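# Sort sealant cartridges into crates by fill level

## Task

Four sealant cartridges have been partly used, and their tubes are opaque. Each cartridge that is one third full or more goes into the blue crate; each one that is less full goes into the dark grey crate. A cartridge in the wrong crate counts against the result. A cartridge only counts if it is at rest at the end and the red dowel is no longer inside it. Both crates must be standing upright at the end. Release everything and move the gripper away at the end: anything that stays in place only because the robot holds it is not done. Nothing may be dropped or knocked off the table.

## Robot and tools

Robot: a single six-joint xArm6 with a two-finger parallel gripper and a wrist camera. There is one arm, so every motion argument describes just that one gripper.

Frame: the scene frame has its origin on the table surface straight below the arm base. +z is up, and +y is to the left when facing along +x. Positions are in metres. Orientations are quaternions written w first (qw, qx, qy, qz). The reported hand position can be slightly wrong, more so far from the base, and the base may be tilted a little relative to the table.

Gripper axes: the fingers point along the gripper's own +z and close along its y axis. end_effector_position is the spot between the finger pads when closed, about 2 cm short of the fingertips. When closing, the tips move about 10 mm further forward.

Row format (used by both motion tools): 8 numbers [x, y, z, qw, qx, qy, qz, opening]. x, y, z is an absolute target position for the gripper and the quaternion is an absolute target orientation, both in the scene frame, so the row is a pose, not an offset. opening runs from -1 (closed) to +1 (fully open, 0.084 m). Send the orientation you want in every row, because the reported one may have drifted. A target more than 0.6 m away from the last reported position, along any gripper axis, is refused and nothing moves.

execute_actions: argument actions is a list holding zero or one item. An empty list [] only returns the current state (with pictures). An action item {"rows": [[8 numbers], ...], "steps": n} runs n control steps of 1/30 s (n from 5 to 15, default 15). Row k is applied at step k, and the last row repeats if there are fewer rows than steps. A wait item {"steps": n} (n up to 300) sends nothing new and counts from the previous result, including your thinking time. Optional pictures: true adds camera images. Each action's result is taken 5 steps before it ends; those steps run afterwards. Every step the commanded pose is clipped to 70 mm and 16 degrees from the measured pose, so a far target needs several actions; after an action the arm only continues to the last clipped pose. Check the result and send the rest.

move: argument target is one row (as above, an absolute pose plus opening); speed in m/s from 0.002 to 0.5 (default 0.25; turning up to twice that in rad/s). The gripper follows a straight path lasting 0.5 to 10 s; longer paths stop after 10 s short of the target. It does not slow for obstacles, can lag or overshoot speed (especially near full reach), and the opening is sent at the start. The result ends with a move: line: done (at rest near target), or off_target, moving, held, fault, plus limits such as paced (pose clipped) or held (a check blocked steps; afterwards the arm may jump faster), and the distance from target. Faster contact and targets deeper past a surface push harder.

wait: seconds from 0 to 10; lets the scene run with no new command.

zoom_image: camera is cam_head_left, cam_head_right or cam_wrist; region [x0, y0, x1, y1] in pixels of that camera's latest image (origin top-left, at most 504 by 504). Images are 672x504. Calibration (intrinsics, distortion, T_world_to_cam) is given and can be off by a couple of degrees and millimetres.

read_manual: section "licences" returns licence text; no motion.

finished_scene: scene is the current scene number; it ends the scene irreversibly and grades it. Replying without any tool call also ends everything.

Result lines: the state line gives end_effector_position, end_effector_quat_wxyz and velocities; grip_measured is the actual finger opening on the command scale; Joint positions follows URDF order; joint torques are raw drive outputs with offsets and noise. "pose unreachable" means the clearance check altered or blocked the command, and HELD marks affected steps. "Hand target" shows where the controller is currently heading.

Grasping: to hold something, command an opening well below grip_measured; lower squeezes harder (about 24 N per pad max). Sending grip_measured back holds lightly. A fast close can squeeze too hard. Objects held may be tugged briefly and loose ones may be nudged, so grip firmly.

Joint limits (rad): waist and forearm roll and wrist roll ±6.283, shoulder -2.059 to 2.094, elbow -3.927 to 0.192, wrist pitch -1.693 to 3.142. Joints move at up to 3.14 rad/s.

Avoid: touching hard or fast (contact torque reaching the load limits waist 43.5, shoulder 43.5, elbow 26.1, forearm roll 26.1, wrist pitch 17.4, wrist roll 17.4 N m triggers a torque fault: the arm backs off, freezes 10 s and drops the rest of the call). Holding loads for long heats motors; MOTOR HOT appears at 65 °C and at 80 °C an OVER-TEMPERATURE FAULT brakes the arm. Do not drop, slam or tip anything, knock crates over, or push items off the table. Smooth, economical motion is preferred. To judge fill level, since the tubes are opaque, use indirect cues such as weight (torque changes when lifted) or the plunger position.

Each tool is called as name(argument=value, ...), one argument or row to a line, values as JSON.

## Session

execute_actions(
  actions=[],
)

Scene clock: 0.00 s of 6600.00 s.
end_effector_position=(+0.1112, +0.4006, +0.2603) grip_measured=+1.00 end_effector_quat_wxyz=(+0.126, +0.805, -0.492, -0.307) end_effector_velocity=(-0.000, -0.000, +0.000) end_effector_angular_velocity=(-0.001, +0.002, -0.001)
Joint positions: [ 1.203  0.094 -0.914  0.651  1.183  1.729  0.084]
Joint velocities: [-0.001  0.    -0.001  0.     0.002  0.001  0.   ]
Joint torques (N m, as the arm reports them, + toward a larger angle): no reading
Hand target: +0.111, +0.401, +0.260; +0.126, +0.805, -0.492, -0.307
camera_calibration (this result's frames):
cam_wrist: T_world_to_cam=[[-0.711396, -0.488678, 0.505083, 0.17741], [-0.32176, 0.865408, 0.384109, -0.340957], [-0.624809, 0.110738, -0.772885, 0.355989], [0, 0, 0, 1]] pos_world=[0.238927, 0.342342, 0.316496]

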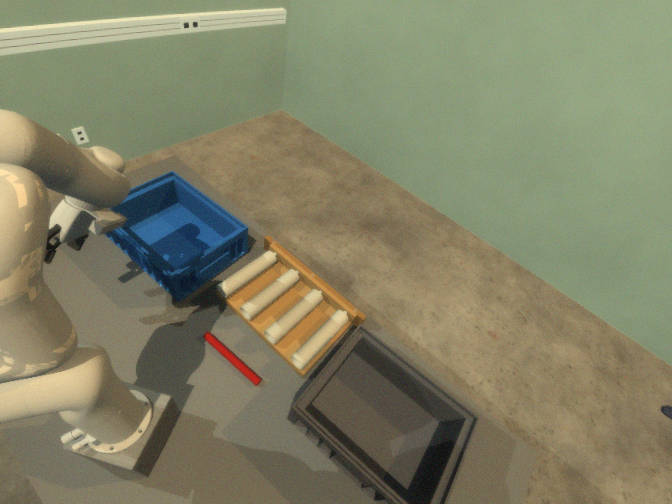

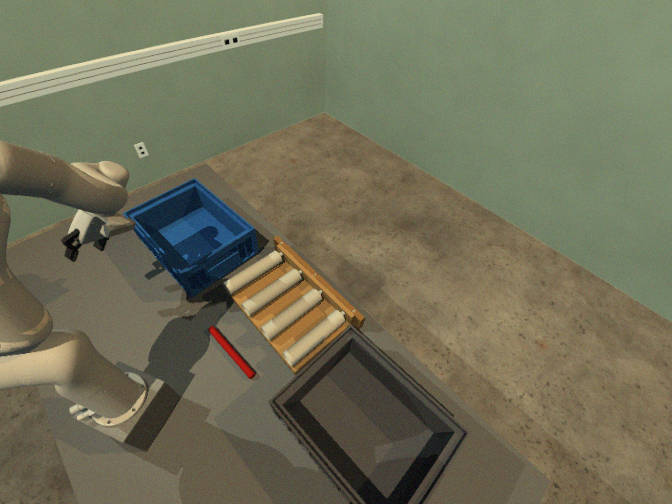

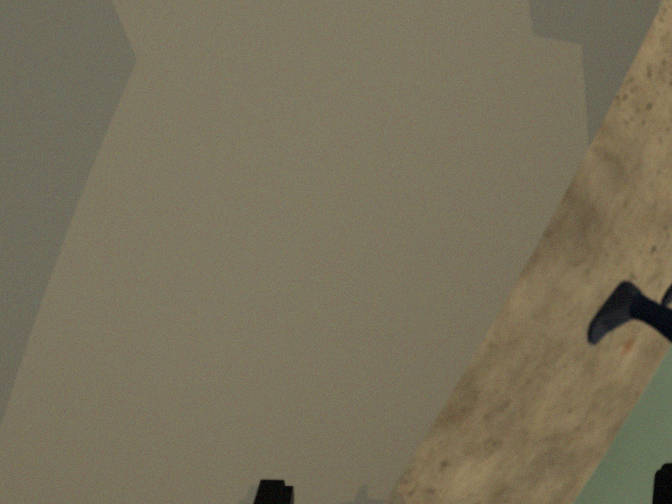

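zoom_image(
  camera="cam_head_right",
  region=[200, 220, 380, 390],
)

zoom_image(
  camera="cam_head_left",
  region=[195, 225, 375, 395],
)

Region (200, 220, 380, 390) of cam_head_right's 672x504 image, scaled by 2.800, with more detail than that image has.

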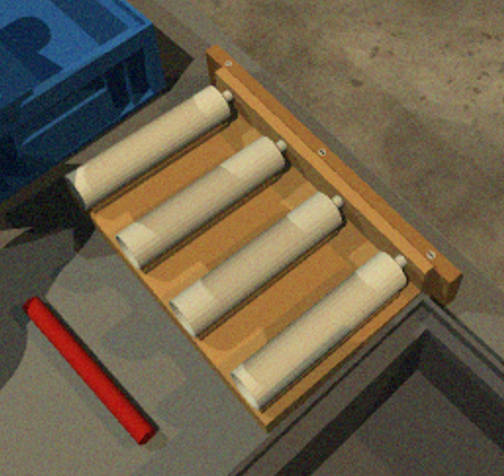

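Region (195, 225, 375, 395) of cam_head_left's 672x504 image, scaled by 2.800, with more detail than that image has.

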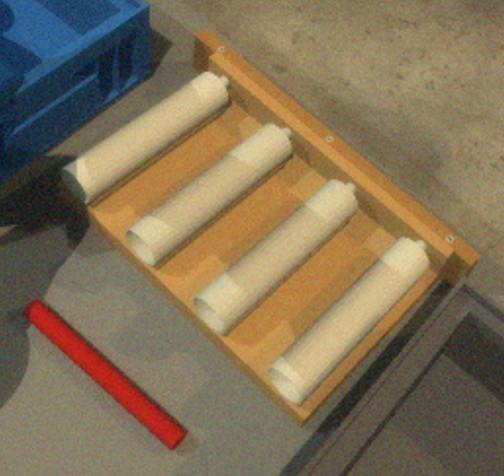

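zoom_image(
  camera="cam_head_right",
  region=[60, 340, 220, 470],
)

zoom_image(
  camera="cam_head_right",
  region=[110, 165, 280, 310],
)

zoom_image(
  camera="cam_head_right",
  region=[260, 320, 480, 504],
)

Region (60, 340, 220, 470) of cam_head_right's 672x504 image, scaled by 3.150, with more detail than that image has; it fills the top 410 rows of this view, and the rest is white.

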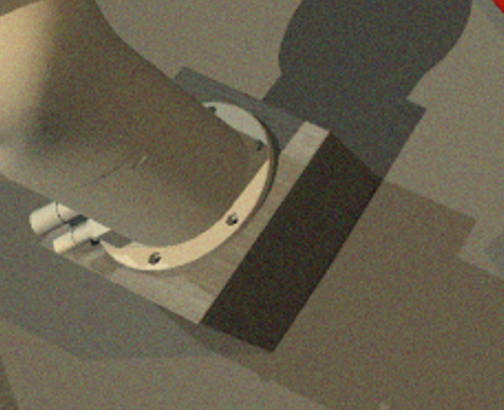

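Region (110, 165, 280, 310) of cam_head_right's 672x504 image, scaled by 2.965, with more detail than that image has; it fills the top 430 rows of this view, and the rest is white.

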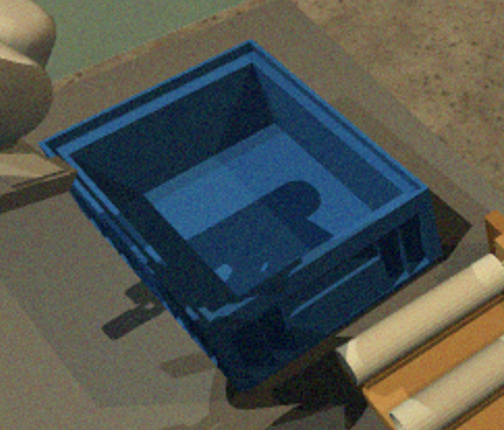

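Region (260, 320, 480, 504) of cam_head_right's 672x504 image, scaled by 2.291, with more detail than that image has; it fills the top 422 rows of this view, and the rest is white.

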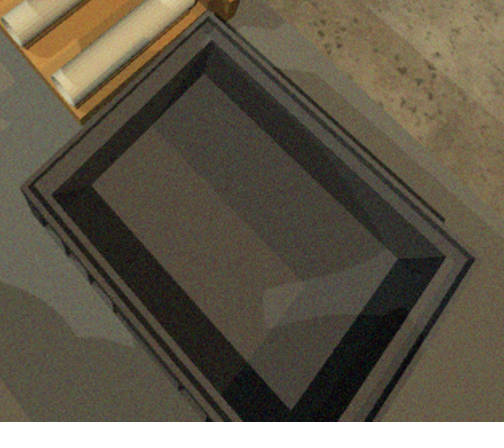

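execute_actions(
  actions=[
    {"rows": [[0.1116,0.4003,0.2602,0.1250,0.8047,-0.4925,-0.3071,0.9],[0.1128,0.3993,0.2601,0.1211,0.8037,-0.4945,-0.3073,0.8],[0.1147,0.3978,0.2598,0.1130,0.8015,-0.4987,-0.3079,0.7],[0.1174,0.3956,0.2594,0.0998,0.7979,-0.5054,-0.3088,0.6],[0.1209,0.3928,0.2590,0.0816,0.7929,-0.5148,-0.3101,0.5],[0.1250,0.3894,0.2584,0.0591,0.7868,-0.5264,-0.3116,0.4],[0.1299,0.3854,0.2577,0.0337,0.7799,-0.5394,-0.3134,0.3],[0.1355,0.3809,0.2570,0.0078,0.7709,-0.5523,-0.3151,0.2],[0.1416,0.3759,0.2561,-0.0176,0.7600,-0.5645,-0.3166,0.1],[0.1484,0.3704,0.2552,-0.0429,0.7491,-0.5768,-0.3181,0.0],[0.1557,0.3645,0.2542,-0.0683,0.7382,-0.5890,-0.3196,0.0],[0.1635,0.3581,0.2531,-0.0928,0.7256,-0.6006,-0.3208,0.0],[0.1719,0.3514,0.2519,-0.1165,0.7114,-0.6115,-0.3215,0.0],[0.1805,0.3444,0.2507,-0.1401,0.6972,-0.6224,-0.3222,0.0],[0.1896,0.3370,0.2495,-0.1638,0.6830,-0.6333,-0.3229,0.0]], "steps": 15},
  ],
)

execute_actions(
  actions=[
    {"rows": [[0.1990,0.3294,0.2482,-0.1863,0.6675,-0.6435,-0.3230,0.0],[0.2086,0.3216,0.2469,-0.2076,0.6506,-0.6532,-0.3223,0.0],[0.2183,0.3137,0.2455,-0.2290,0.6338,-0.6629,-0.3216,0.0],[0.2282,0.3057,0.2442,-0.2503,0.6169,-0.6726,-0.3209,0.0],[0.2382,0.2976,0.2428,-0.2704,0.5992,-0.6816,-0.3193,0.0],[0.2482,0.2895,0.2414,-0.2892,0.5805,-0.6901,-0.3167,0.0],[0.2581,0.2815,0.2401,-0.3081,0.5618,-0.6986,-0.3141,0.0],[0.2678,0.2736,0.2387,-0.3269,0.5431,-0.7071,-0.3115,0.0],[0.2774,0.2658,0.2374,-0.3445,0.5238,-0.7149,-0.3078,0.0],[0.2868,0.2582,0.2361,-0.3609,0.5039,-0.7220,-0.3029,0.0],[0.2959,0.2508,0.2349,-0.3774,0.4841,-0.7292,-0.2981,0.0],[0.3045,0.2438,0.2337,-0.3938,0.4642,-0.7363,-0.2932,0.0],[0.3129,0.2371,0.2325,-0.4091,0.4442,-0.7427,-0.2871,0.0],[0.3208,0.2305,0.2311,-0.4233,0.4239,-0.7484,-0.2798,0.0],[0.3283,0.2241,0.2291,-0.4376,0.4037,-0.7541,-0.2725,0.0]], "steps": 15},
  ],
)

execute_actions(
  actions=[
    {"rows": [[0.3354,0.2178,0.2265,-0.4518,0.3834,-0.7598,-0.2652,0.0],[0.3420,0.2116,0.2233,-0.4652,0.3633,-0.7646,-0.2566,0.0],[0.3481,0.2057,0.2197,-0.4777,0.3432,-0.7685,-0.2468,0.0],[0.3537,0.1999,0.2155,-0.4902,0.3231,-0.7724,-0.2371,0.0],[0.3586,0.1946,0.2109,-0.5027,0.3030,-0.7763,-0.2273,0.0],[0.3630,0.1895,0.2061,-0.5145,0.2831,-0.7791,-0.2164,0.0],[0.3667,0.1849,0.2008,-0.5257,0.2636,-0.7809,-0.2044,0.0],[0.3696,0.1808,0.1953,-0.5368,0.2440,-0.7827,-0.1924,0.0],[0.3719,0.1771,0.1897,-0.5480,0.2245,-0.7845,-0.1804,0.0],[0.3735,0.1739,0.1840,-0.5587,0.2053,-0.7851,-0.1675,0.0],[0.3746,0.1711,0.1782,-0.5689,0.1866,-0.7844,-0.1538,0.0],[0.3758,0.1681,0.1724,-0.5792,0.1679,-0.7837,-0.1400,0.0],[0.3769,0.1653,0.1666,-0.5894,0.1492,-0.7830,-0.1263,0.0],[0.3781,0.1624,0.1610,-0.5993,0.1309,-0.7809,-0.1120,0.0],[0.3792,0.1597,0.1555,-0.6089,0.1130,-0.7774,-0.0972,0.0]], "steps": 15},
  ],
)

execute_actions(
  actions=[
    {"rows": [[0.3802,0.1571,0.1503,-0.6184,0.0951,-0.7739,-0.0825,0.0],[0.3812,0.1547,0.1454,-0.6280,0.0772,-0.7704,-0.0677,0.0],[0.3821,0.1524,0.1410,-0.6373,0.0598,-0.7655,-0.0528,0.0],[0.3829,0.1505,0.1370,-0.6460,0.0433,-0.7593,-0.0383,0.0],[0.3836,0.1487,0.1335,-0.6538,0.0288,-0.7538,-0.0254,0.0],[0.3841,0.1473,0.1306,-0.6600,0.0169,-0.7494,-0.0150,0.0],[0.3846,0.1461,0.1283,-0.6645,0.0084,-0.7462,-0.0074,0.0],[0.3849,0.1453,0.1267,-0.6673,0.0031,-0.7442,-0.0028,0.0],[0.3851,0.1448,0.1256,-0.6687,0.0007,-0.7432,-0.0006,0.0],[0.3852,0.1446,0.1253,-0.669,0,-0.743,0,0.0]], "steps": 15},
  ],
)

execute_actions(
  actions=[],
)

Scene clock: 17.03 s of 6600.00 s.
end_effector_position=(+0.1279, +0.3866, +0.2574) grip_measured=+0.09 end_effector_quat_wxyz=(+0.060, +0.786, -0.532, -0.310) end_effector_velocity=(+0.133, -0.119, -0.023) end_effector_angular_velocity=(+0.553, -0.417, -0.963)
Joint positions: [ 1.16  -0.021 -0.763  0.727  1.041  1.68   0.048]
Joint velocities: [-0.341 -0.823  1.081  0.625 -1.006 -0.373 -0.131]
Joint torques (N m, as the arm reports them, + toward a larger angle): [ -1.22 -13.77  -9.98  -0.03  -0.88   0.43]
Steps of this call (steps 1 to 90: nothing new was sent; then 13.70 s passed at rest; steps 91 to 100: the first 10 steps of this action). Readings (end_effector_position):
91: (+0.1112, +0.4006, +0.2603)
92: (+0.1114, +0.4006, +0.2602)
94: (+0.1124, +0.3998, +0.2600)
98: (+0.1203, +0.3933, +0.2587)
100: the state above

Scene clock: 17.53 s of 6600.00 s.
end_effector_position=(+0.2437, +0.2885, +0.2393) grip_measured=-0.01 end_effector_quat_wxyz=(-0.196, +0.636, -0.687, -0.292) end_effector_velocity=(+0.277, -0.233, -0.028) end_effector_angular_velocity=(+0.469, -0.405, -1.213)
Joint positions: [ 0.833 -0.302 -0.355  1.246  0.659  1.234  0.044]
Joint velocities: [-0.879 -0.111  0.324  1.352 -0.316 -1.246 -0.   ]
Joint torques (N m, as the arm reports them, + toward a larger angle): [ -0.78  -7.12 -11.23  -1.03  -0.54   0.44]
Off your previous action's commanded pose: 0.039 m, 18 deg at its last step (step 5 of this call); orientation clipped at that step.
Steps of this call (steps 1 to 5: the last 5 steps of your previous action; steps 6 to 15: the first 10 steps of this action). Readings (end_effector_position):
6: (+0.1656, +0.3536, +0.2504)
7: (+0.1734, +0.3471, +0.2491)
9: (+0.1899, +0.3334, +0.2464)
13: (+0.2252, +0.3040, +0.2413)
15: the state above

Scene clock: 18.03 s of 6600.00 s.
end_effector_position=(+0.3542, +0.1860, +0.2115) grip_measured=-0.01 end_effector_quat_wxyz=(+0.377, -0.409, +0.797, +0.235) end_effector_velocity=(+0.122, -0.149, -0.136) end_effector_angular_velocity=(+0.236, -0.158, -1.056)
Joint positions: [ 0.469 -0.157 -0.334  1.997  0.655  0.617  0.044]
Joint velocities: [-0.426  0.652 -0.054  1.664  0.243 -1.272 -0.   ]
Joint torques (N m, as the arm reports them, + toward a larger angle): [-0.01 -7.45 -8.45 -0.8   0.41 -0.09]
Off your previous action's commanded pose: 0.047 m, 27 deg at its last step (step 5 of this call); orientation clipped at that step.
Steps of this call (steps 1 to 5: the last 5 steps of your previous action; steps 6 to 15: the first 10 steps of this action). Readings (end_effector_position):
6: (+0.2975, +0.2424, +0.2348)
7: (+0.3056, +0.2352, +0.2337)
9: (+0.3204, +0.2214, +0.2307)
13: (+0.3450, +0.1967, +0.2198)
15: the state above

Scene clock: 18.53 s of 6600.00 s.
end_effector_position=(+0.3825, +0.1368, +0.1361) grip_measured=-0.01 end_effector_quat_wxyz=(+0.489, -0.209, +0.836, +0.134) end_effector_velocity=(+0.017, -0.038, -0.093) end_effector_angular_velocity=(+0.036, -0.463, -0.871)
Joint positions: [ 0.41   0.216 -0.305  2.825  1.014  0.052  0.044]
Joint velocities: [ 0.356  0.7    0.165  1.563  1.208 -0.64   0.   ]
Joint torques (N m, as the arm reports them, + toward a larger angle): [  1.37 -10.67  -4.19  -0.99   0.61   0.66]
Off your previous action's commanded pose: 0.032 m, 37 deg at its last step (step 5 of this call); orientation clipped at that step.
Steps of this call (steps 1 to 5: the last 5 steps of your previous action; steps 6 to 15: the first 10 steps of this action). Readings (end_effector_position):
6: (+0.3709, +0.1622, +0.1801)
7: (+0.3726, +0.1588, +0.1744)
9: (+0.3756, +0.1523, +0.1631)
13: (+0.3809, +0.1404, +0.1434)
15: the state above

Scene clock: 18.70 s of 6600.00 s.
end_effector_position=(+0.3838, +0.1342, +0.1281) grip_measured=-0.01 end_effector_quat_wxyz=(+0.536, -0.156, +0.824, +0.095) end_effector_velocity=(-0.002, +0.003, -0.014) end_effector_angular_velocity=(+0.057, -0.613, -0.719)
Joint positions: [ 0.507  0.324 -0.276  3.086  1.233 -0.009  0.044]
Joint velocities: [ 0.794  0.625  0.143  1.562  1.362 -0.116  0.   ]
Joint torques (N m, as the arm reports them, + toward a larger angle): [  1.54 -10.94  -3.62  -1.32   0.73   0.59]
Hand target: +0.382, +0.133, +0.129; +0.578, -0.119, +0.805, +0.064
Off the commanded pose: 0.011 m, 28 deg; orientation clipped at the last step of the last action.
Kept back: nothing.
Steps of this call (steps 1 to 5: the last 5 steps of your previous action). Readings (end_effector_position):
1: (+0.3830, +0.1357, +0.1334)
2: (+0.3834, +0.1349, +0.1312)
4: (+0.3837, +0.1342, +0.1287)
5: the state above
camera_calibration (this result's frames):
cam_wrist: T_world_to_cam=[[-0.362294, 0.93195, -0.0145416, 0.0498529], [0.362637, 0.155312, 0.918897, -0.207795], [0.858625, 0.327638, -0.394228, -0.19325], [0, 0, 0, 1]] pos_world=[0.259345, 0.0491286, 0.115482]

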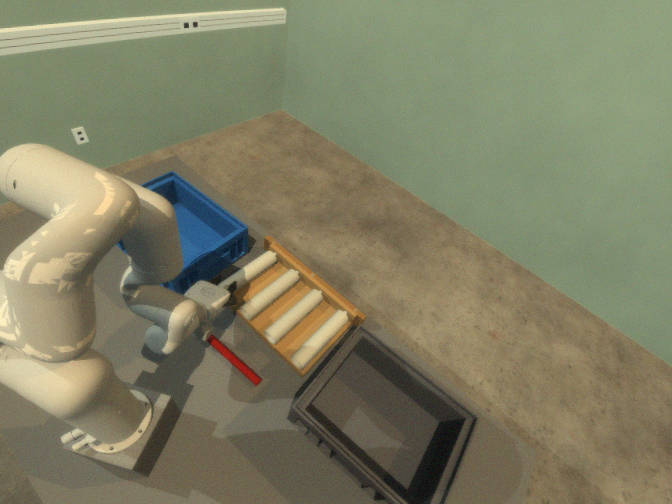

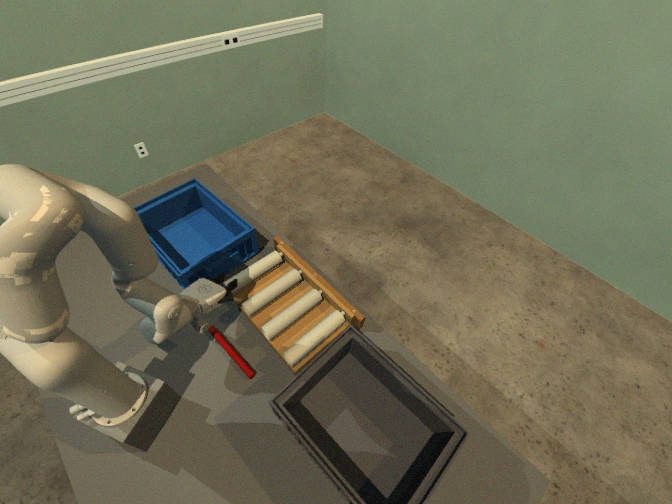

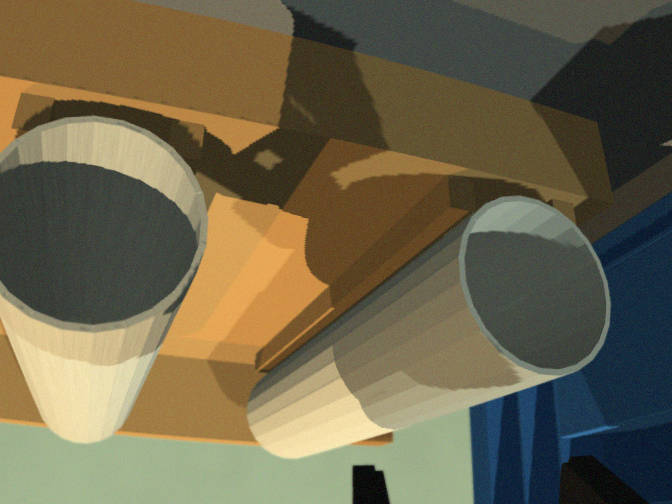

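execute_actions(
  actions=[
    {"rows": [[0.3826,0.1350,0.1285,0.596,-0.095,0.795,0.051,0.0],[0.3833,0.1375,0.1278,0.615,-0.071,0.784,0.038,0.0],[0.3840,0.1400,0.1270,0.634,-0.048,0.772,0.026,0.0],[0.3846,0.1425,0.1262,0.652,-0.024,0.758,0.013,0.0],[0.3852,0.1446,0.1253,0.669,0,0.743,0,0.0]], "steps": 15},
  ],
)

execute_actions(
  actions=[
    {"rows": [[0.3859,0.1441,0.1253,0.669,0,0.743,0,0.0],[0.3869,0.1423,0.1253,0.669,0,0.743,0,0.0],[0.3889,0.1384,0.1253,0.669,0,0.743,0,0.0],[0.3920,0.1320,0.1253,0.669,0,0.743,0,0.0],[0.3960,0.1232,0.1253,0.669,0,0.743,0,0.0],[0.4006,0.1124,0.1253,0.669,0,0.743,0,0.0],[0.4052,0.1001,0.1253,0.669,0,0.743,0,0.0]], "steps": 7},
  ],
  pictures=true,
)

execute_actions(
  actions=[
    {"rows": [[0.4093,0.0874,0.1253,0.669,0,0.743,0,0.0],[0.4128,0.0747,0.1253,0.669,0,0.743,0,0.0],[0.4157,0.0620,0.1253,0.669,0,0.743,0,0.0],[0.4180,0.0493,0.1253,0.669,0,0.743,0,0.0],[0.4196,0.0366,0.1253,0.669,0,0.743,0,0.0],[0.4206,0.0239,0.1253,0.669,0,0.743,0,0.0],[0.4210,0.0112,0.1253,0.669,0,0.743,0,0.0],[0.4207,-0.0015,0.1253,0.669,0,0.743,0,0.0],[0.4199,-0.0142,0.1253,0.669,0,0.743,0,0.0],[0.4183,-0.0269,0.1253,0.669,0,0.743,0,0.0]], "steps": 10},
  ],
  pictures=true,
)

execute_actions(
  actions=[
    {"rows": [[0.4162,-0.0396,0.1253,0.669,0,0.743,0,0.0],[0.4135,-0.0520,0.1253,0.669,0,0.743,0,0.0],[0.4105,-0.0635,0.1253,0.669,0,0.743,0,0.0],[0.4074,-0.0736,0.1253,0.669,0,0.743,0,0.0],[0.4045,-0.0819,0.1253,0.669,0,0.743,0,0.0],[0.4022,-0.0883,0.1253,0.669,0,0.743,0,0.0],[0.4004,-0.0927,0.1253,0.669,0,0.743,0,0.0],[0.3994,-0.0953,0.1253,0.669,0,0.743,0,0.0],[0.3989,-0.0965,0.1253,0.669,0,0.743,0,0.0],[0.3988,-0.0968,0.1253,0.669,0,0.743,0,0.0]], "steps": 10},
  ],
  pictures=true,
)

execute_actions(
  actions=[
    {"rows": [[0.3988,-0.0968,0.1253,0.669,0,0.743,0,0.0]], "steps": 10},
  ],
  pictures=true,
)

Scene clock: 20.10 s of 6600.00 s.
end_effector_position=(+0.3808, +0.1413, +0.1276) grip_measured=-0.01 end_effector_quat_wxyz=(+0.633, -0.057, +0.772, +0.037) end_effector_velocity=(-0.004, +0.032, -0.006) end_effector_angular_velocity=(+0.157, -0.473, -0.531)
Joint positions: [ 0.888  0.583 -0.325  3.689  1.625  0.131  0.044]
Joint velocities: [ 0.983  0.63  -0.413  1.537  0.466  0.554  0.   ]
Joint torques (N m, as the arm reports them, + toward a larger angle): [ -1.73 -12.76  -1.37  -0.96   1.11   0.1 ]
Steps of this call (steps 1 to 32: nothing new was sent; steps 33 to 42: the first 10 steps of this action). Readings (end_effector_position):
33: (+0.3824, +0.1329, +0.1286)
34: (+0.3826, +0.1329, +0.1288)
36: (+0.3831, +0.1336, +0.1294)
40: (+0.3814, +0.1389, +0.1281)
42: the state above

Scene clock: 20.33 s of 6600.00 s.
end_effector_position=(+0.3832, +0.1452, +0.1256) grip_measured=-0.01 end_effector_quat_wxyz=(+0.663, -0.010, +0.749, +0.009) end_effector_velocity=(+0.028, -0.006, -0.004) end_effector_angular_velocity=(+0.026, -0.176, -0.269)
Joint positions: [ 1.031  0.681 -0.418  3.946  1.663  0.204  0.044]
Joint velocities: [ 0.158  0.204 -0.253  0.448  0.055  0.075 -0.   ]
Joint torques (N m, as the arm reports them, + toward a larger angle): [ -4.55 -13.74   0.11  -2.44   1.51   0.05]
Off your previous action's commanded pose: 0.003 m, 3 deg at its last step (step 5 of this call).
Steps of this call (steps 1 to 5: the last 5 steps of your previous action; steps 6 to 7: the first 2 steps of this action). Readings (end_effector_position):
6: (+0.3824, +0.1452, +0.1258)
7: the state above
camera_calibration (this result's frames):
cam_wrist: T_world_to_cam=[[-0.0285653, 0.999576, -0.00564797, -0.099502], [0.106327, 0.00865669, 0.994294, -0.0969248], [0.993921, 0.0278018, -0.10653, -0.241844], [0, 0, 0, 1]] pos_world=[0.247837, 0.107023, 0.0700462]

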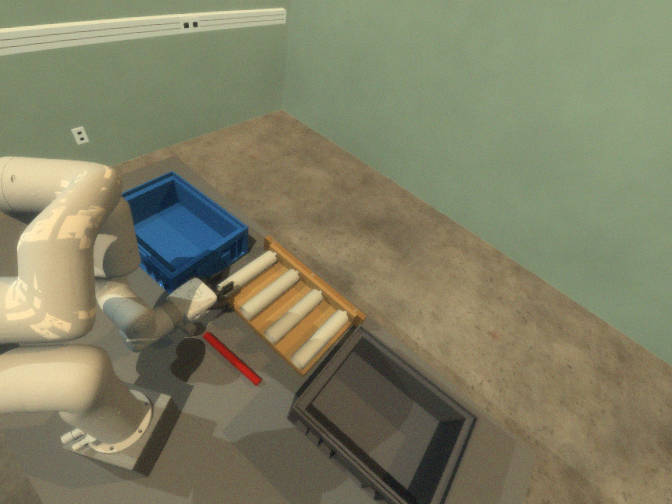

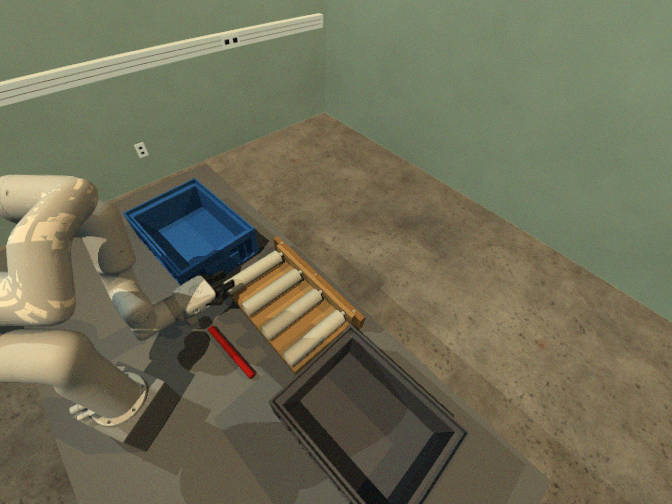

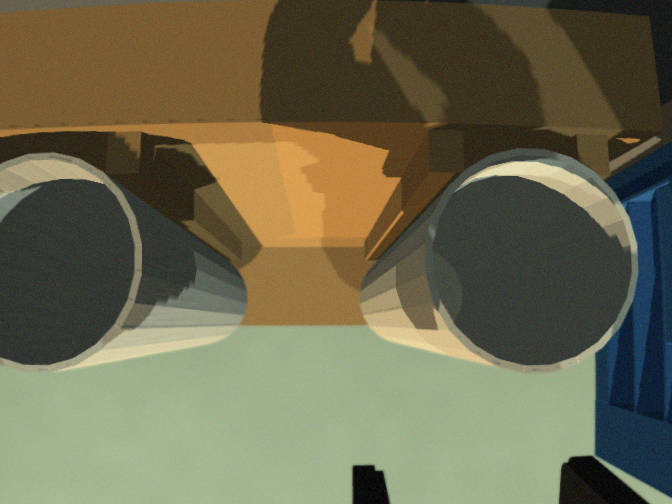

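Scene clock: 20.67 s of 6600.00 s.
end_effector_position=(+0.4029, +0.0877, +0.1261) grip_measured=-0.01 end_effector_quat_wxyz=(+0.671, +0.012, +0.741, -0.009) end_effector_velocity=(+0.060, -0.325, +0.002) end_effector_angular_velocity=(+0.016, -0.044, -0.252)
Joint positions: [ 0.804  0.709 -0.389  3.786  1.759  0.209  0.044]
Joint velocities: [-1.335  0.096  0.246 -1.034  0.517 -0.042  0.   ]
Joint torques (N m, as the arm reports them, + toward a larger angle): [ -2.21 -12.19   0.23  -0.92   1.71   0.32]
Off your previous action's commanded pose: 0.035 m, 0 deg at its last step (step 5 of this call).
Steps of this call (steps 1 to 5: the last 5 steps of your previous action; steps 6 to 10: the first 5 steps of this action). Readings (end_effector_position):
6: (+0.3935, +0.1257, +0.1258)
7: (+0.3960, +0.1176, +0.1259)
9: (+0.4008, +0.0984, +0.1260)
10: the state above
camera_calibration (this result's frames):
cam_wrist: T_world_to_cam=[[0.0270856, 0.999626, -0.00374547, -0.0641495], [0.0849169, 0.00143244, 0.996387, -0.0900471], [0.99602, -0.0273058, -0.0848464, -0.258485], [0, 0, 0, 1]] pos_world=[0.26684, 0.0571964, 0.06755]

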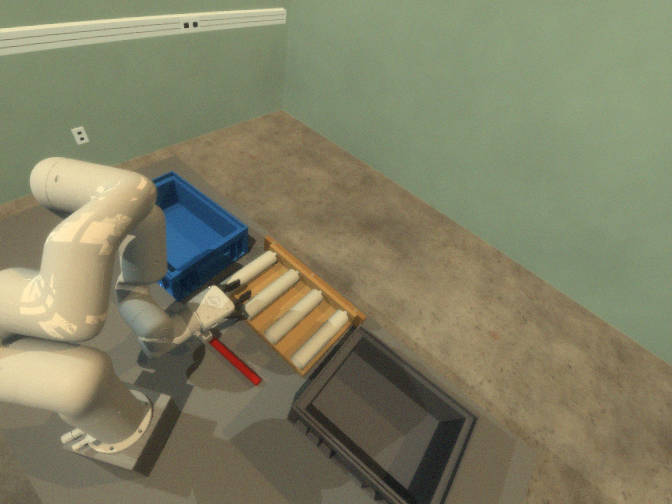

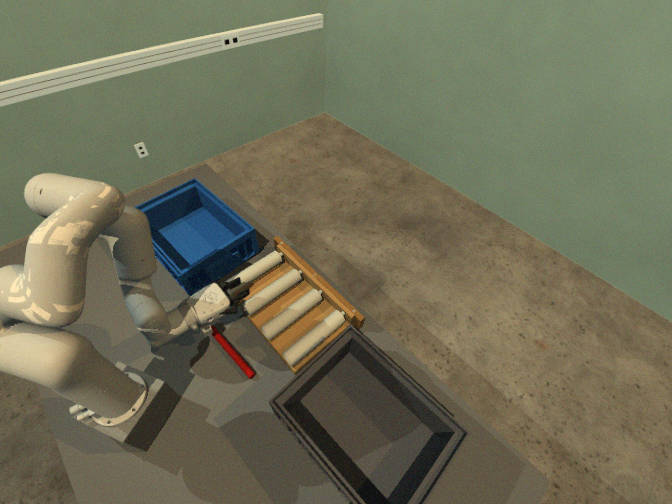

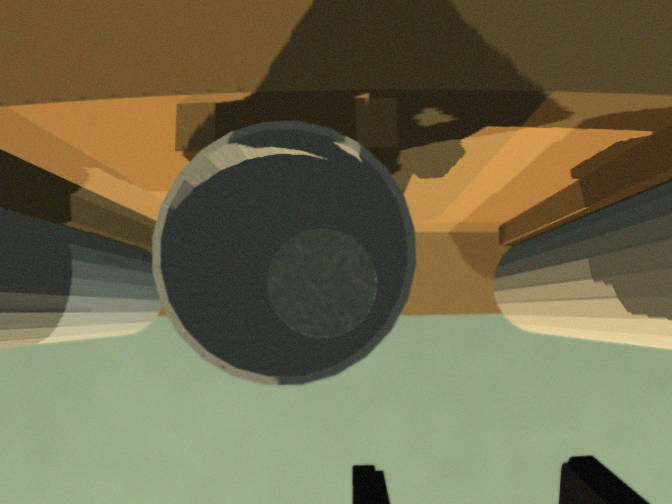

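Scene clock: 21.00 s of 6600.00 s.
end_effector_position=(+0.4065, -0.0261, +0.1275) grip_measured=-0.01 end_effector_quat_wxyz=(+0.677, +0.050, +0.733, -0.045) end_effector_velocity=(-0.047, -0.334, +0.003) end_effector_angular_velocity=(-0.016, -0.043, -0.382)
Joint positions: [ 0.286  0.748 -0.326  3.377  1.932  0.118  0.044]
Joint velocities: [-1.666  0.113  0.127 -1.339  0.393 -0.485 -0.   ]
Joint torques (N m, as the arm reports them, + toward a larger angle): [ -0.81 -12.     0.68  -0.75   1.33   0.26]
Off your previous action's commanded pose: 0.058 m, 5 deg at its last step (step 5 of this call); position clipped at that step.
Steps of this call (steps 1 to 5: the last 5 steps of your previous action; steps 6 to 10: the first 5 steps of this action). Readings (end_effector_position):
6: (+0.4097, +0.0192, +0.1270)
7: (+0.4095, +0.0077, +0.1271)
9: (+0.4079, -0.0150, +0.1274)
10: the state above
camera_calibration (this result's frames):
cam_wrist: T_world_to_cam=[[0.132498, 0.991177, -0.00357056, 0.00648359], [0.0647153, -0.0050562, 0.997891, -0.0837788], [0.989068, -0.132449, -0.0648142, -0.267589], [0, 0, 0, 1]] pos_world=[0.269227, -0.0422919, 0.0662817]

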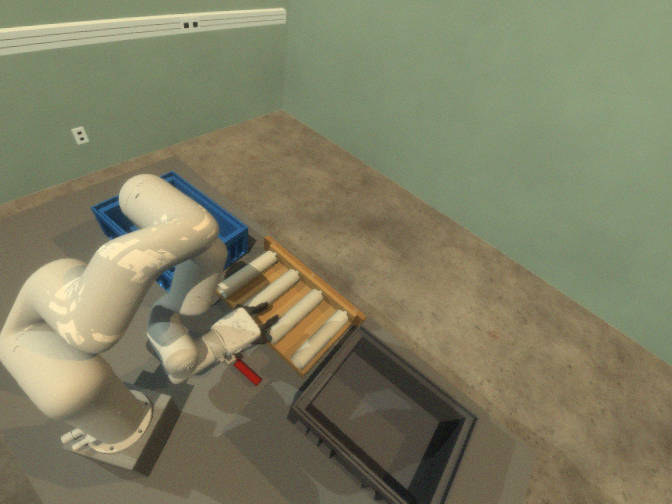

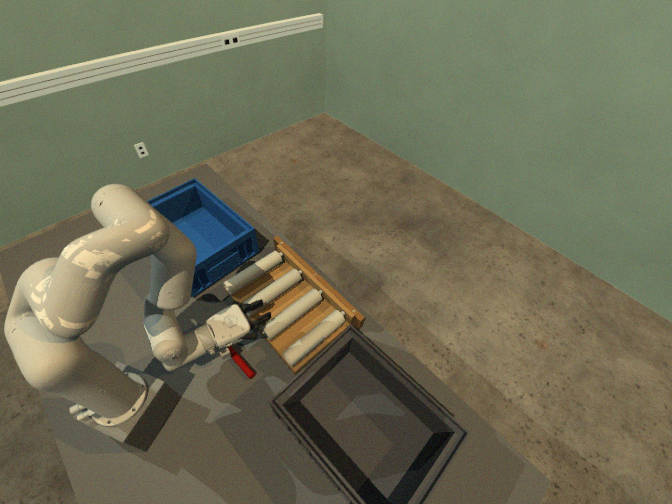

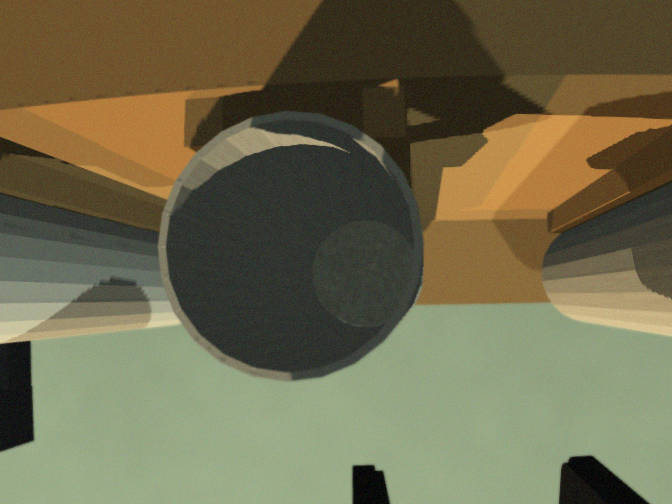

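Scene clock: 21.33 s of 6600.00 s.
end_effector_position=(+0.3961, -0.0937, +0.1286) grip_measured=-0.01 end_effector_quat_wxyz=(+0.675, +0.055, +0.733, -0.057) end_effector_velocity=(+0.006, -0.042, +0.002) end_effector_angular_velocity=(-0.032, +0.079, +0.407)
Joint positions: [-0.192  0.747 -0.326  2.892  1.926 -0.09   0.044]
Joint velocities: [-1.051 -0.129 -0.116 -1.512 -0.449 -0.603 -0.   ]
Joint torques (N m, as the arm reports them, + toward a larger angle): [ -0.3  -11.48   0.57  -1.93   1.24   0.49]
Off your previous action's commanded pose: 0.022 m, 11 deg at its last step (step 5 of this call).
Steps of this call (steps 1 to 5: the last 5 steps of your previous action; steps 6 to 10: the first 5 steps of this action). Readings (end_effector_position):
6: (+0.3963, -0.0817, +0.1281)
7: (+0.3958, -0.0864, +0.1283)
9: (+0.3959, -0.0921, +0.1285)
10: the state above
camera_calibration (this result's frames):
cam_wrist: T_world_to_cam=[[0.155895, 0.987657, -0.0152064, 0.0667768], [0.0685635, 0.0045377, 0.997636, -0.0850668], [0.985391, -0.156569, -0.0670098, -0.266645], [0, 0, 0, 1]] pos_world=[0.258172, -0.107315, 0.0680133]

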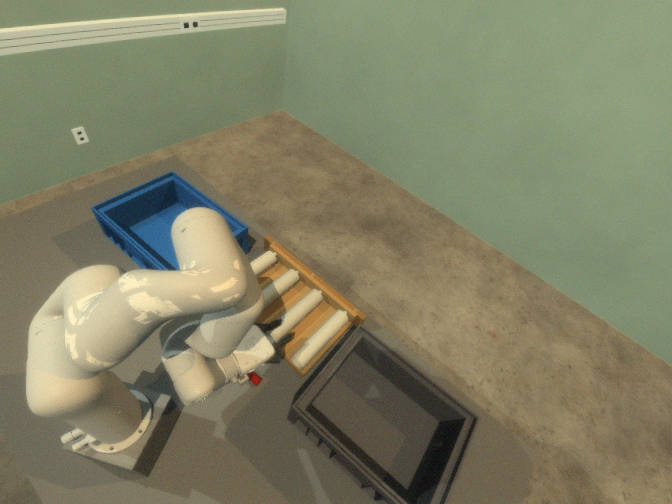

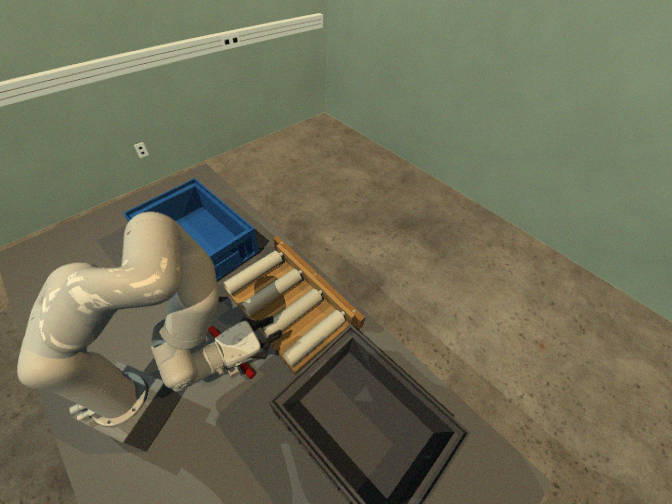

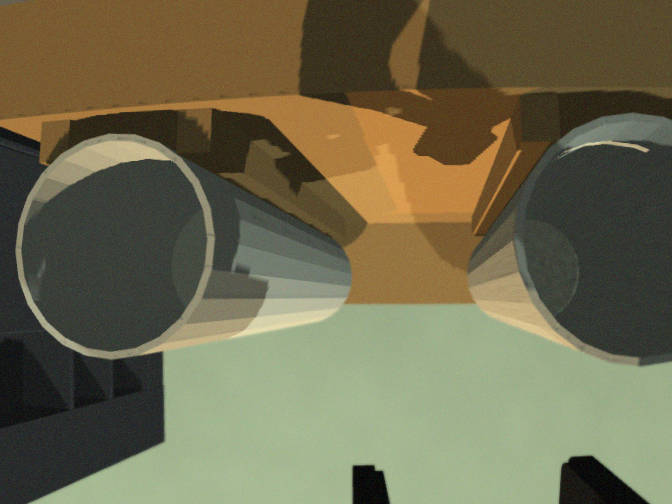

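execute_actions(
  actions=[],
)

Scene clock: 22.37 s of 6600.00 s.
end_effector_position=(+0.3963, -0.0982, +0.1261) grip_measured=-0.01 end_effector_quat_wxyz=(+0.669, +0.005, +0.743, -0.012) end_effector_velocity=(-0.000, -0.001, -0.000) end_effector_angular_velocity=(+0.000, +0.001, -0.002)
Joint positions: [-0.418  0.721 -0.376  2.533  1.781 -0.19   0.044]
Joint velocities: [-0.001 -0.     0.     0.001 -0.     0.    -0.   ]
Joint torques (N m, as the arm reports them, + toward a larger angle): [ -1.17 -12.47  -0.32  -1.68   1.48   0.2 ]
Hand target: +0.396, -0.098, +0.126; +0.669, +0.005, +0.743, -0.012
Off the commanded pose: 0.003 m, 1 deg.
Kept back: nothing.
Steps of this call (steps 1 to 5: the last 5 steps of your previous action; steps 6 to 31: nothing new was sent). Readings (end_effector_position):
1: (+0.3962, -0.0949, +0.1285)
2: (+0.3963, -0.0957, +0.1284)
4: (+0.3963, -0.0967, +0.1279)
8: (+0.3967, -0.0982, +0.1268)
31: the state above
camera_calibration (this result's frames):
cam_wrist: T_world_to_cam=[[0.0205021, 0.99964, -0.0172865, 0.126185], [0.0909361, 0.0153539, 0.995738, -0.0901855], [0.995646, -0.0219867, -0.0905886, -0.255651], [0, 0, 0, 1]] pos_world=[0.260152, -0.130376, 0.0688234]

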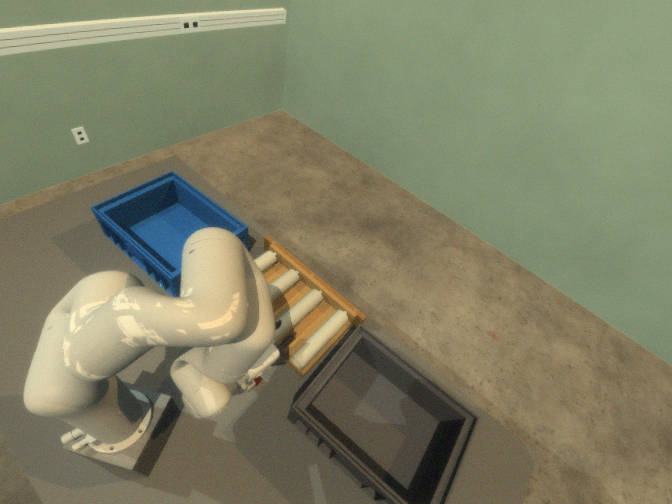

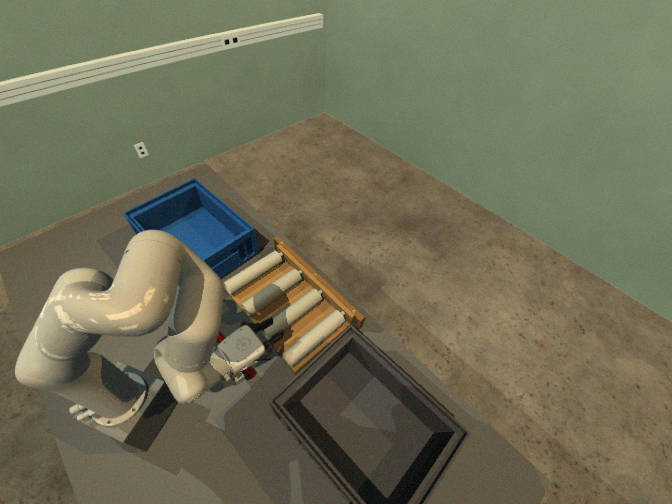

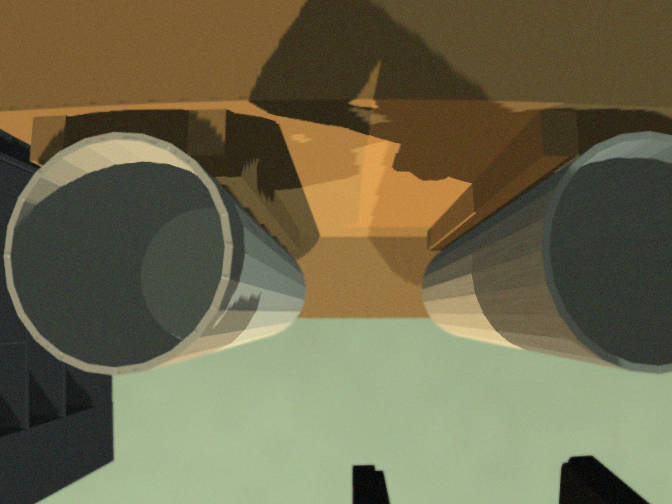

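execute_actions(
  actions=[
    {"rows": [[0.3963,-0.0980,0.1263,0.669,0.002,0.743,-0.009,0.0],[0.3963,-0.0973,0.1271,0.669,-0.003,0.743,-0.006,0.0],[0.3963,-0.0962,0.1282,0.669,-0.0120,0.743,-0.003,0.0],[0.3963,-0.0947,0.1298,0.6688,-0.0242,0.7428,0,0.0],[0.3963,-0.0928,0.1318,0.6685,-0.0412,0.7424,0,0.0],[0.3964,-0.0905,0.1341,0.6677,-0.0620,0.7416,0,0.0],[0.3966,-0.0878,0.1367,0.6665,-0.0854,0.7403,0,0.0],[0.3970,-0.0847,0.1395,0.6650,-0.1097,0.7385,0,0.0],[0.3975,-0.0812,0.1425,0.6630,-0.1340,0.7363,0,0.0],[0.3982,-0.0775,0.1456,0.6606,-0.1582,0.7336,0,0.0],[0.3991,-0.0734,0.1486,0.6578,-0.1822,0.7306,0,0.0],[0.4001,-0.0690,0.1516,0.6546,-0.2062,0.7270,0,0.0],[0.4012,-0.0644,0.1544,0.6511,-0.2300,0.7231,0,0.0],[0.4025,-0.0595,0.1570,0.6471,-0.2538,0.7187,0,0.0],[0.4039,-0.0545,0.1593,0.6428,-0.2773,0.7139,0,0.0]], "steps": 15},
  ],
)

execute_actions(
  actions=[
    {"rows": [[0.4055,-0.0492,0.1613,0.6380,-0.3007,0.7086,0,0.0],[0.4072,-0.0439,0.1629,0.6329,-0.3239,0.7030,0,0.0],[0.4090,-0.0384,0.1640,0.6275,-0.3469,0.6969,0,0.0],[0.4109,-0.0329,0.1648,0.6216,-0.3697,0.6903,0,0.0],[0.4129,-0.0274,0.165,0.6153,-0.3923,0.6834,0,0.0],[0.4151,-0.0218,0.165,0.6088,-0.4147,0.6761,0,0.0],[0.4174,-0.0163,0.165,0.6018,-0.4368,0.6684,0,0.0],[0.4197,-0.0108,0.165,0.5945,-0.4586,0.6602,0,0.0],[0.4222,-0.0055,0.165,0.5868,-0.4802,0.6517,0,0.0],[0.4247,-0.0002,0.165,0.5788,-0.5015,0.6428,0,0.0],[0.4273,0.0048,0.165,0.5704,-0.5225,0.6335,0,0.0],[0.4300,0.0097,0.165,0.5617,-0.5432,0.6238,0,0.0],[0.4328,0.0143,0.165,0.5527,-0.5635,0.6138,0,0.0],[0.4356,0.0187,0.165,0.5433,-0.5835,0.6034,0,0.0],[0.4384,0.0228,0.165,0.5336,-0.6032,0.5926,0,0.0]], "steps": 15},
  ],
)

execute_actions(
  actions=[
    {"rows": [[0.4413,0.0265,0.165,0.5236,-0.6225,0.5815,0,0.0],[0.4443,0.0300,0.165,0.5133,-0.6414,0.5700,0,0.0],[0.4472,0.0331,0.165,0.5026,-0.6600,0.5582,0,0.0],[0.4502,0.0358,0.165,0.4916,-0.6782,0.5460,0,0.0],[0.4532,0.0381,0.165,0.4804,-0.6959,0.5335,0,0.0],[0.4561,0.0400,0.165,0.4689,-0.7133,0.5208,0,0.0],[0.4591,0.0415,0.165,0.4571,-0.7302,0.5077,0,0.0],[0.4620,0.0426,0.165,0.4450,-0.7466,0.4942,0,0.0],[0.4650,0.0433,0.165,0.4327,-0.7627,0.4806,0,0.0],[0.4679,0.0435,0.165,0.4201,-0.7782,0.4666,0,0.0],[0.4707,0.0435,0.165,0.4073,-0.7934,0.4523,0,0.0],[0.4735,0.0435,0.165,0.3942,-0.8080,0.4378,0,0.0],[0.4763,0.0435,0.165,0.3809,-0.8221,0.4230,0,0.0],[0.4790,0.0435,0.165,0.3673,-0.8358,0.4079,0,0.0],[0.4816,0.0435,0.165,0.3535,-0.8490,0.3926,0,0.0]], "steps": 15},
  ],
)

execute_actions(
  actions=[
    {"rows": [[0.4841,0.0435,0.165,0.3395,-0.8616,0.3771,0,0.0],[0.4866,0.0435,0.165,0.3253,-0.8738,0.3613,0,0.0],[0.4889,0.0435,0.165,0.3110,-0.8854,0.3453,0,0.0],[0.4912,0.0435,0.165,0.2964,-0.8965,0.3292,0,0.0],[0.4934,0.0435,0.165,0.2816,-0.9070,0.3128,0,0.0],[0.4954,0.0435,0.165,0.2667,-0.9171,0.2962,0,0.0],[0.4973,0.0435,0.165,0.2517,-0.9265,0.2795,0,0.0],[0.4991,0.0435,0.165,0.2365,-0.9354,0.2627,0,0.0],[0.5008,0.0435,0.165,0.2211,-0.9438,0.2456,0,0.0],[0.5024,0.0435,0.165,0.2057,-0.9516,0.2284,0,0.0],[0.5038,0.0435,0.165,0.1900,-0.9588,0.2110,0,0.07],[0.5051,0.0435,0.165,0.1743,-0.9655,0.1936,0,0.14],[0.5062,0.0435,0.165,0.1584,-0.9715,0.1759,0,0.21],[0.5072,0.0435,0.165,0.1425,-0.9770,0.1583,0,0.28],[0.5081,0.0435,0.165,0.1265,-0.9820,0.1405,0,0.35]], "steps": 15},
  ],
)

execute_actions(
  actions=[
    {"rows": [[0.5088,0.0435,0.165,0.1104,-0.9863,0.1226,0,0.42],[0.5093,0.0435,0.165,0.0943,-0.9900,0.1047,0,0.49],[0.5097,0.0435,0.165,0.0781,-0.9932,0.0867,0,0.55],[0.5099,0.0435,0.165,0.0618,-0.9957,0.0687,0,0.6],[0.51,0.0435,0.165,0.0455,-0.9977,0.0505,0,0.65],[0.51,0.0435,0.165,0.0304,-0.9990,0.0337,0,0.65],[0.51,0.0435,0.1645,0.0175,-0.9997,0.0195,0,0.65],[0.51,0.0435,0.1629,0.0082,-0.9999,0.0091,0,0.65],[0.51,0.0435,0.1604,0,-1,0,0,0.65],[0.51,0.0435,0.1569,0,-1,0,0,0.65],[0.51,0.0435,0.1526,0,-1,0,0,0.65],[0.51,0.0435,0.1475,0,-1,0,0,0.65],[0.51,0.0435,0.1417,0,-1,0,0,0.65],[0.51,0.0435,0.1353,0,-1,0,0,0.65],[0.51,0.0435,0.1286,0,-1,0,0,0.65]], "steps": 15},
  ],
)

Scene clock: 28.03 s of 6600.00 s.
end_effector_position=(+0.3957, -0.0893, +0.1349) grip_measured=-0.01 end_effector_quat_wxyz=(+0.667, -0.069, +0.741, -0.007) end_effector_velocity=(+0.001, +0.069, +0.067) end_effector_angular_velocity=(-0.792, -0.015, +0.783)
Joint positions: [-0.485  0.67  -0.386  2.368  1.698 -0.288  0.044]
Joint velocities: [-0.275 -0.409 -0.038 -0.908 -0.55  -0.698 -0.   ]
Joint torques (N m, as the arm reports them, + toward a larger angle): [ -0.69 -13.52  -1.29  -2.01   1.33   0.05]
Steps of this call (steps 1 to 90: nothing new was sent; then 2.33 s passed at rest; steps 91 to 100: the first 10 steps of this action). Readings (end_effector_position):
91: (+0.3963, -0.0982, +0.1261)
92: (+0.3963, -0.0980, +0.1261)
94: (+0.3961, -0.0973, +0.1266)
98: (+0.3958, -0.0932, +0.1310)
100: the state above

Scene clock: 28.53 s of 6600.00 s.
end_effector_position=(+0.4143, -0.0225, +0.1652) grip_measured=-0.01 end_effector_quat_wxyz=(+0.615, -0.417, +0.669, -0.006) end_effector_velocity=(+0.067, +0.164, +0.015) end_effector_angular_velocity=(-0.956, -0.011, +1.091)
Joint positions: [-0.377  0.396 -0.453  2.007  1.336 -0.517  0.044]
Joint velocities: [ 0.624 -0.409 -0.267 -0.426 -0.762 -0.237 -0.   ]
Joint torques (N m, as the arm reports them, + toward a larger angle): [ -0.36 -11.56  -4.36  -0.93   1.23   0.3 ]
Off your previous action's commanded pose: 0.023 m, 12 deg at its last step (step 5 of this call).
Steps of this call (steps 1 to 5: the last 5 steps of your previous action; steps 6 to 15: the first 10 steps of this action). Readings (end_effector_position):
6: (+0.3986, -0.0694, +0.1506)
7: (+0.3998, -0.0648, +0.1533)
9: (+0.4027, -0.0550, +0.1580)
13: (+0.4100, -0.0336, +0.1639)
15: the state above

Scene clock: 29.03 s of 6600.00 s.
end_effector_position=(+0.4579, +0.0370, +0.1683) grip_measured=-0.01 end_effector_quat_wxyz=(-0.480, +0.710, -0.516, +0.013) end_effector_velocity=(+0.096, +0.047, +0.001) end_effector_angular_velocity=(-0.998, -0.042, +0.984)
Joint positions: [-0.063  0.279 -0.665  1.72   0.926 -0.539  0.044]
Joint velocities: [ 0.481 -0.031 -0.533 -0.901 -0.757  0.163 -0.   ]
Joint torques (N m, as the arm reports them, + toward a larger angle): [ -0.55 -14.01  -7.72  -1.04   0.43   0.31]
Off your previous action's commanded pose: 0.023 m, 11 deg at its last step (step 5 of this call).
Steps of this call (steps 1 to 5: the last 5 steps of your previous action; steps 6 to 15: the first 10 steps of this action). Readings (end_effector_position):
6: (+0.4297, +0.0082, +0.1673)
7: (+0.4326, +0.0127, +0.1675)
9: (+0.4386, +0.0207, +0.1678)
13: (+0.4514, +0.0331, +0.1682)
15: the state above

Scene clock: 29.53 s of 6600.00 s.
end_effector_position=(+0.4978, +0.0422, +0.1674) grip_measured=-0.01 end_effector_quat_wxyz=(-0.291, +0.907, -0.302, +0.029) end_effector_velocity=(+0.057, +0.005, -0.003) end_effector_angular_velocity=(-0.929, -0.048, +1.007)
Joint positions: [ 0.116  0.309 -0.892  1.105  0.653 -0.379  0.044]
Joint velocities: [ 0.291  0.09  -0.323 -1.445 -0.332  0.44   0.   ]
Joint torques (N m, as the arm reports them, + toward a larger angle): [ -1.03 -16.55  -9.74  -1.08  -0.91   0.49]
Off your previous action's commanded pose: 0.009 m, 13 deg at its last step (step 5 of this call).
Steps of this call (steps 1 to 5: the last 5 steps of your previous action; steps 6 to 15: the first 10 steps of this action). Readings (end_effector_position):
6: (+0.4760, +0.0408, +0.1680)
7: (+0.4788, +0.0410, +0.1679)
9: (+0.4842, +0.0412, +0.1678)
13: (+0.4937, +0.0418, +0.1676)
15: the state above

Scene clock: 30.03 s of 6600.00 s.
end_effector_position=(+0.5120, +0.0429, +0.1657) grip_measured=+0.64 end_effector_quat_wxyz=(-0.086, +0.994, -0.055, +0.027) end_effector_velocity=(+0.010, -0.002, -0.014) end_effector_angular_velocity=(-0.867, +0.027, +0.947)
Joint positions: [ 0.235  0.339 -0.989  0.339  0.575 -0.136  0.071]
Joint velocities: [ 0.208  0.077 -0.133 -1.57  -0.001  0.55   0.001]
Joint torques (N m, as the arm reports them, + toward a larger angle): [ -1.18 -16.52 -10.26  -0.7   -1.5    0.46]
Off your previous action's commanded pose: 0.003 m, 15 deg at its last step (step 5 of this call); orientation clipped at that step.
Steps of this call (steps 1 to 5: the last 5 steps of your previous action; steps 6 to 15: the first 10 steps of this action). Readings (end_effector_position):
6: (+0.5069, +0.0429, +0.1668)
7: (+0.5080, +0.0430, +0.1667)
9: (+0.5097, +0.0431, +0.1665)
13: (+0.5115, +0.0430, +0.1662)
15: the state above


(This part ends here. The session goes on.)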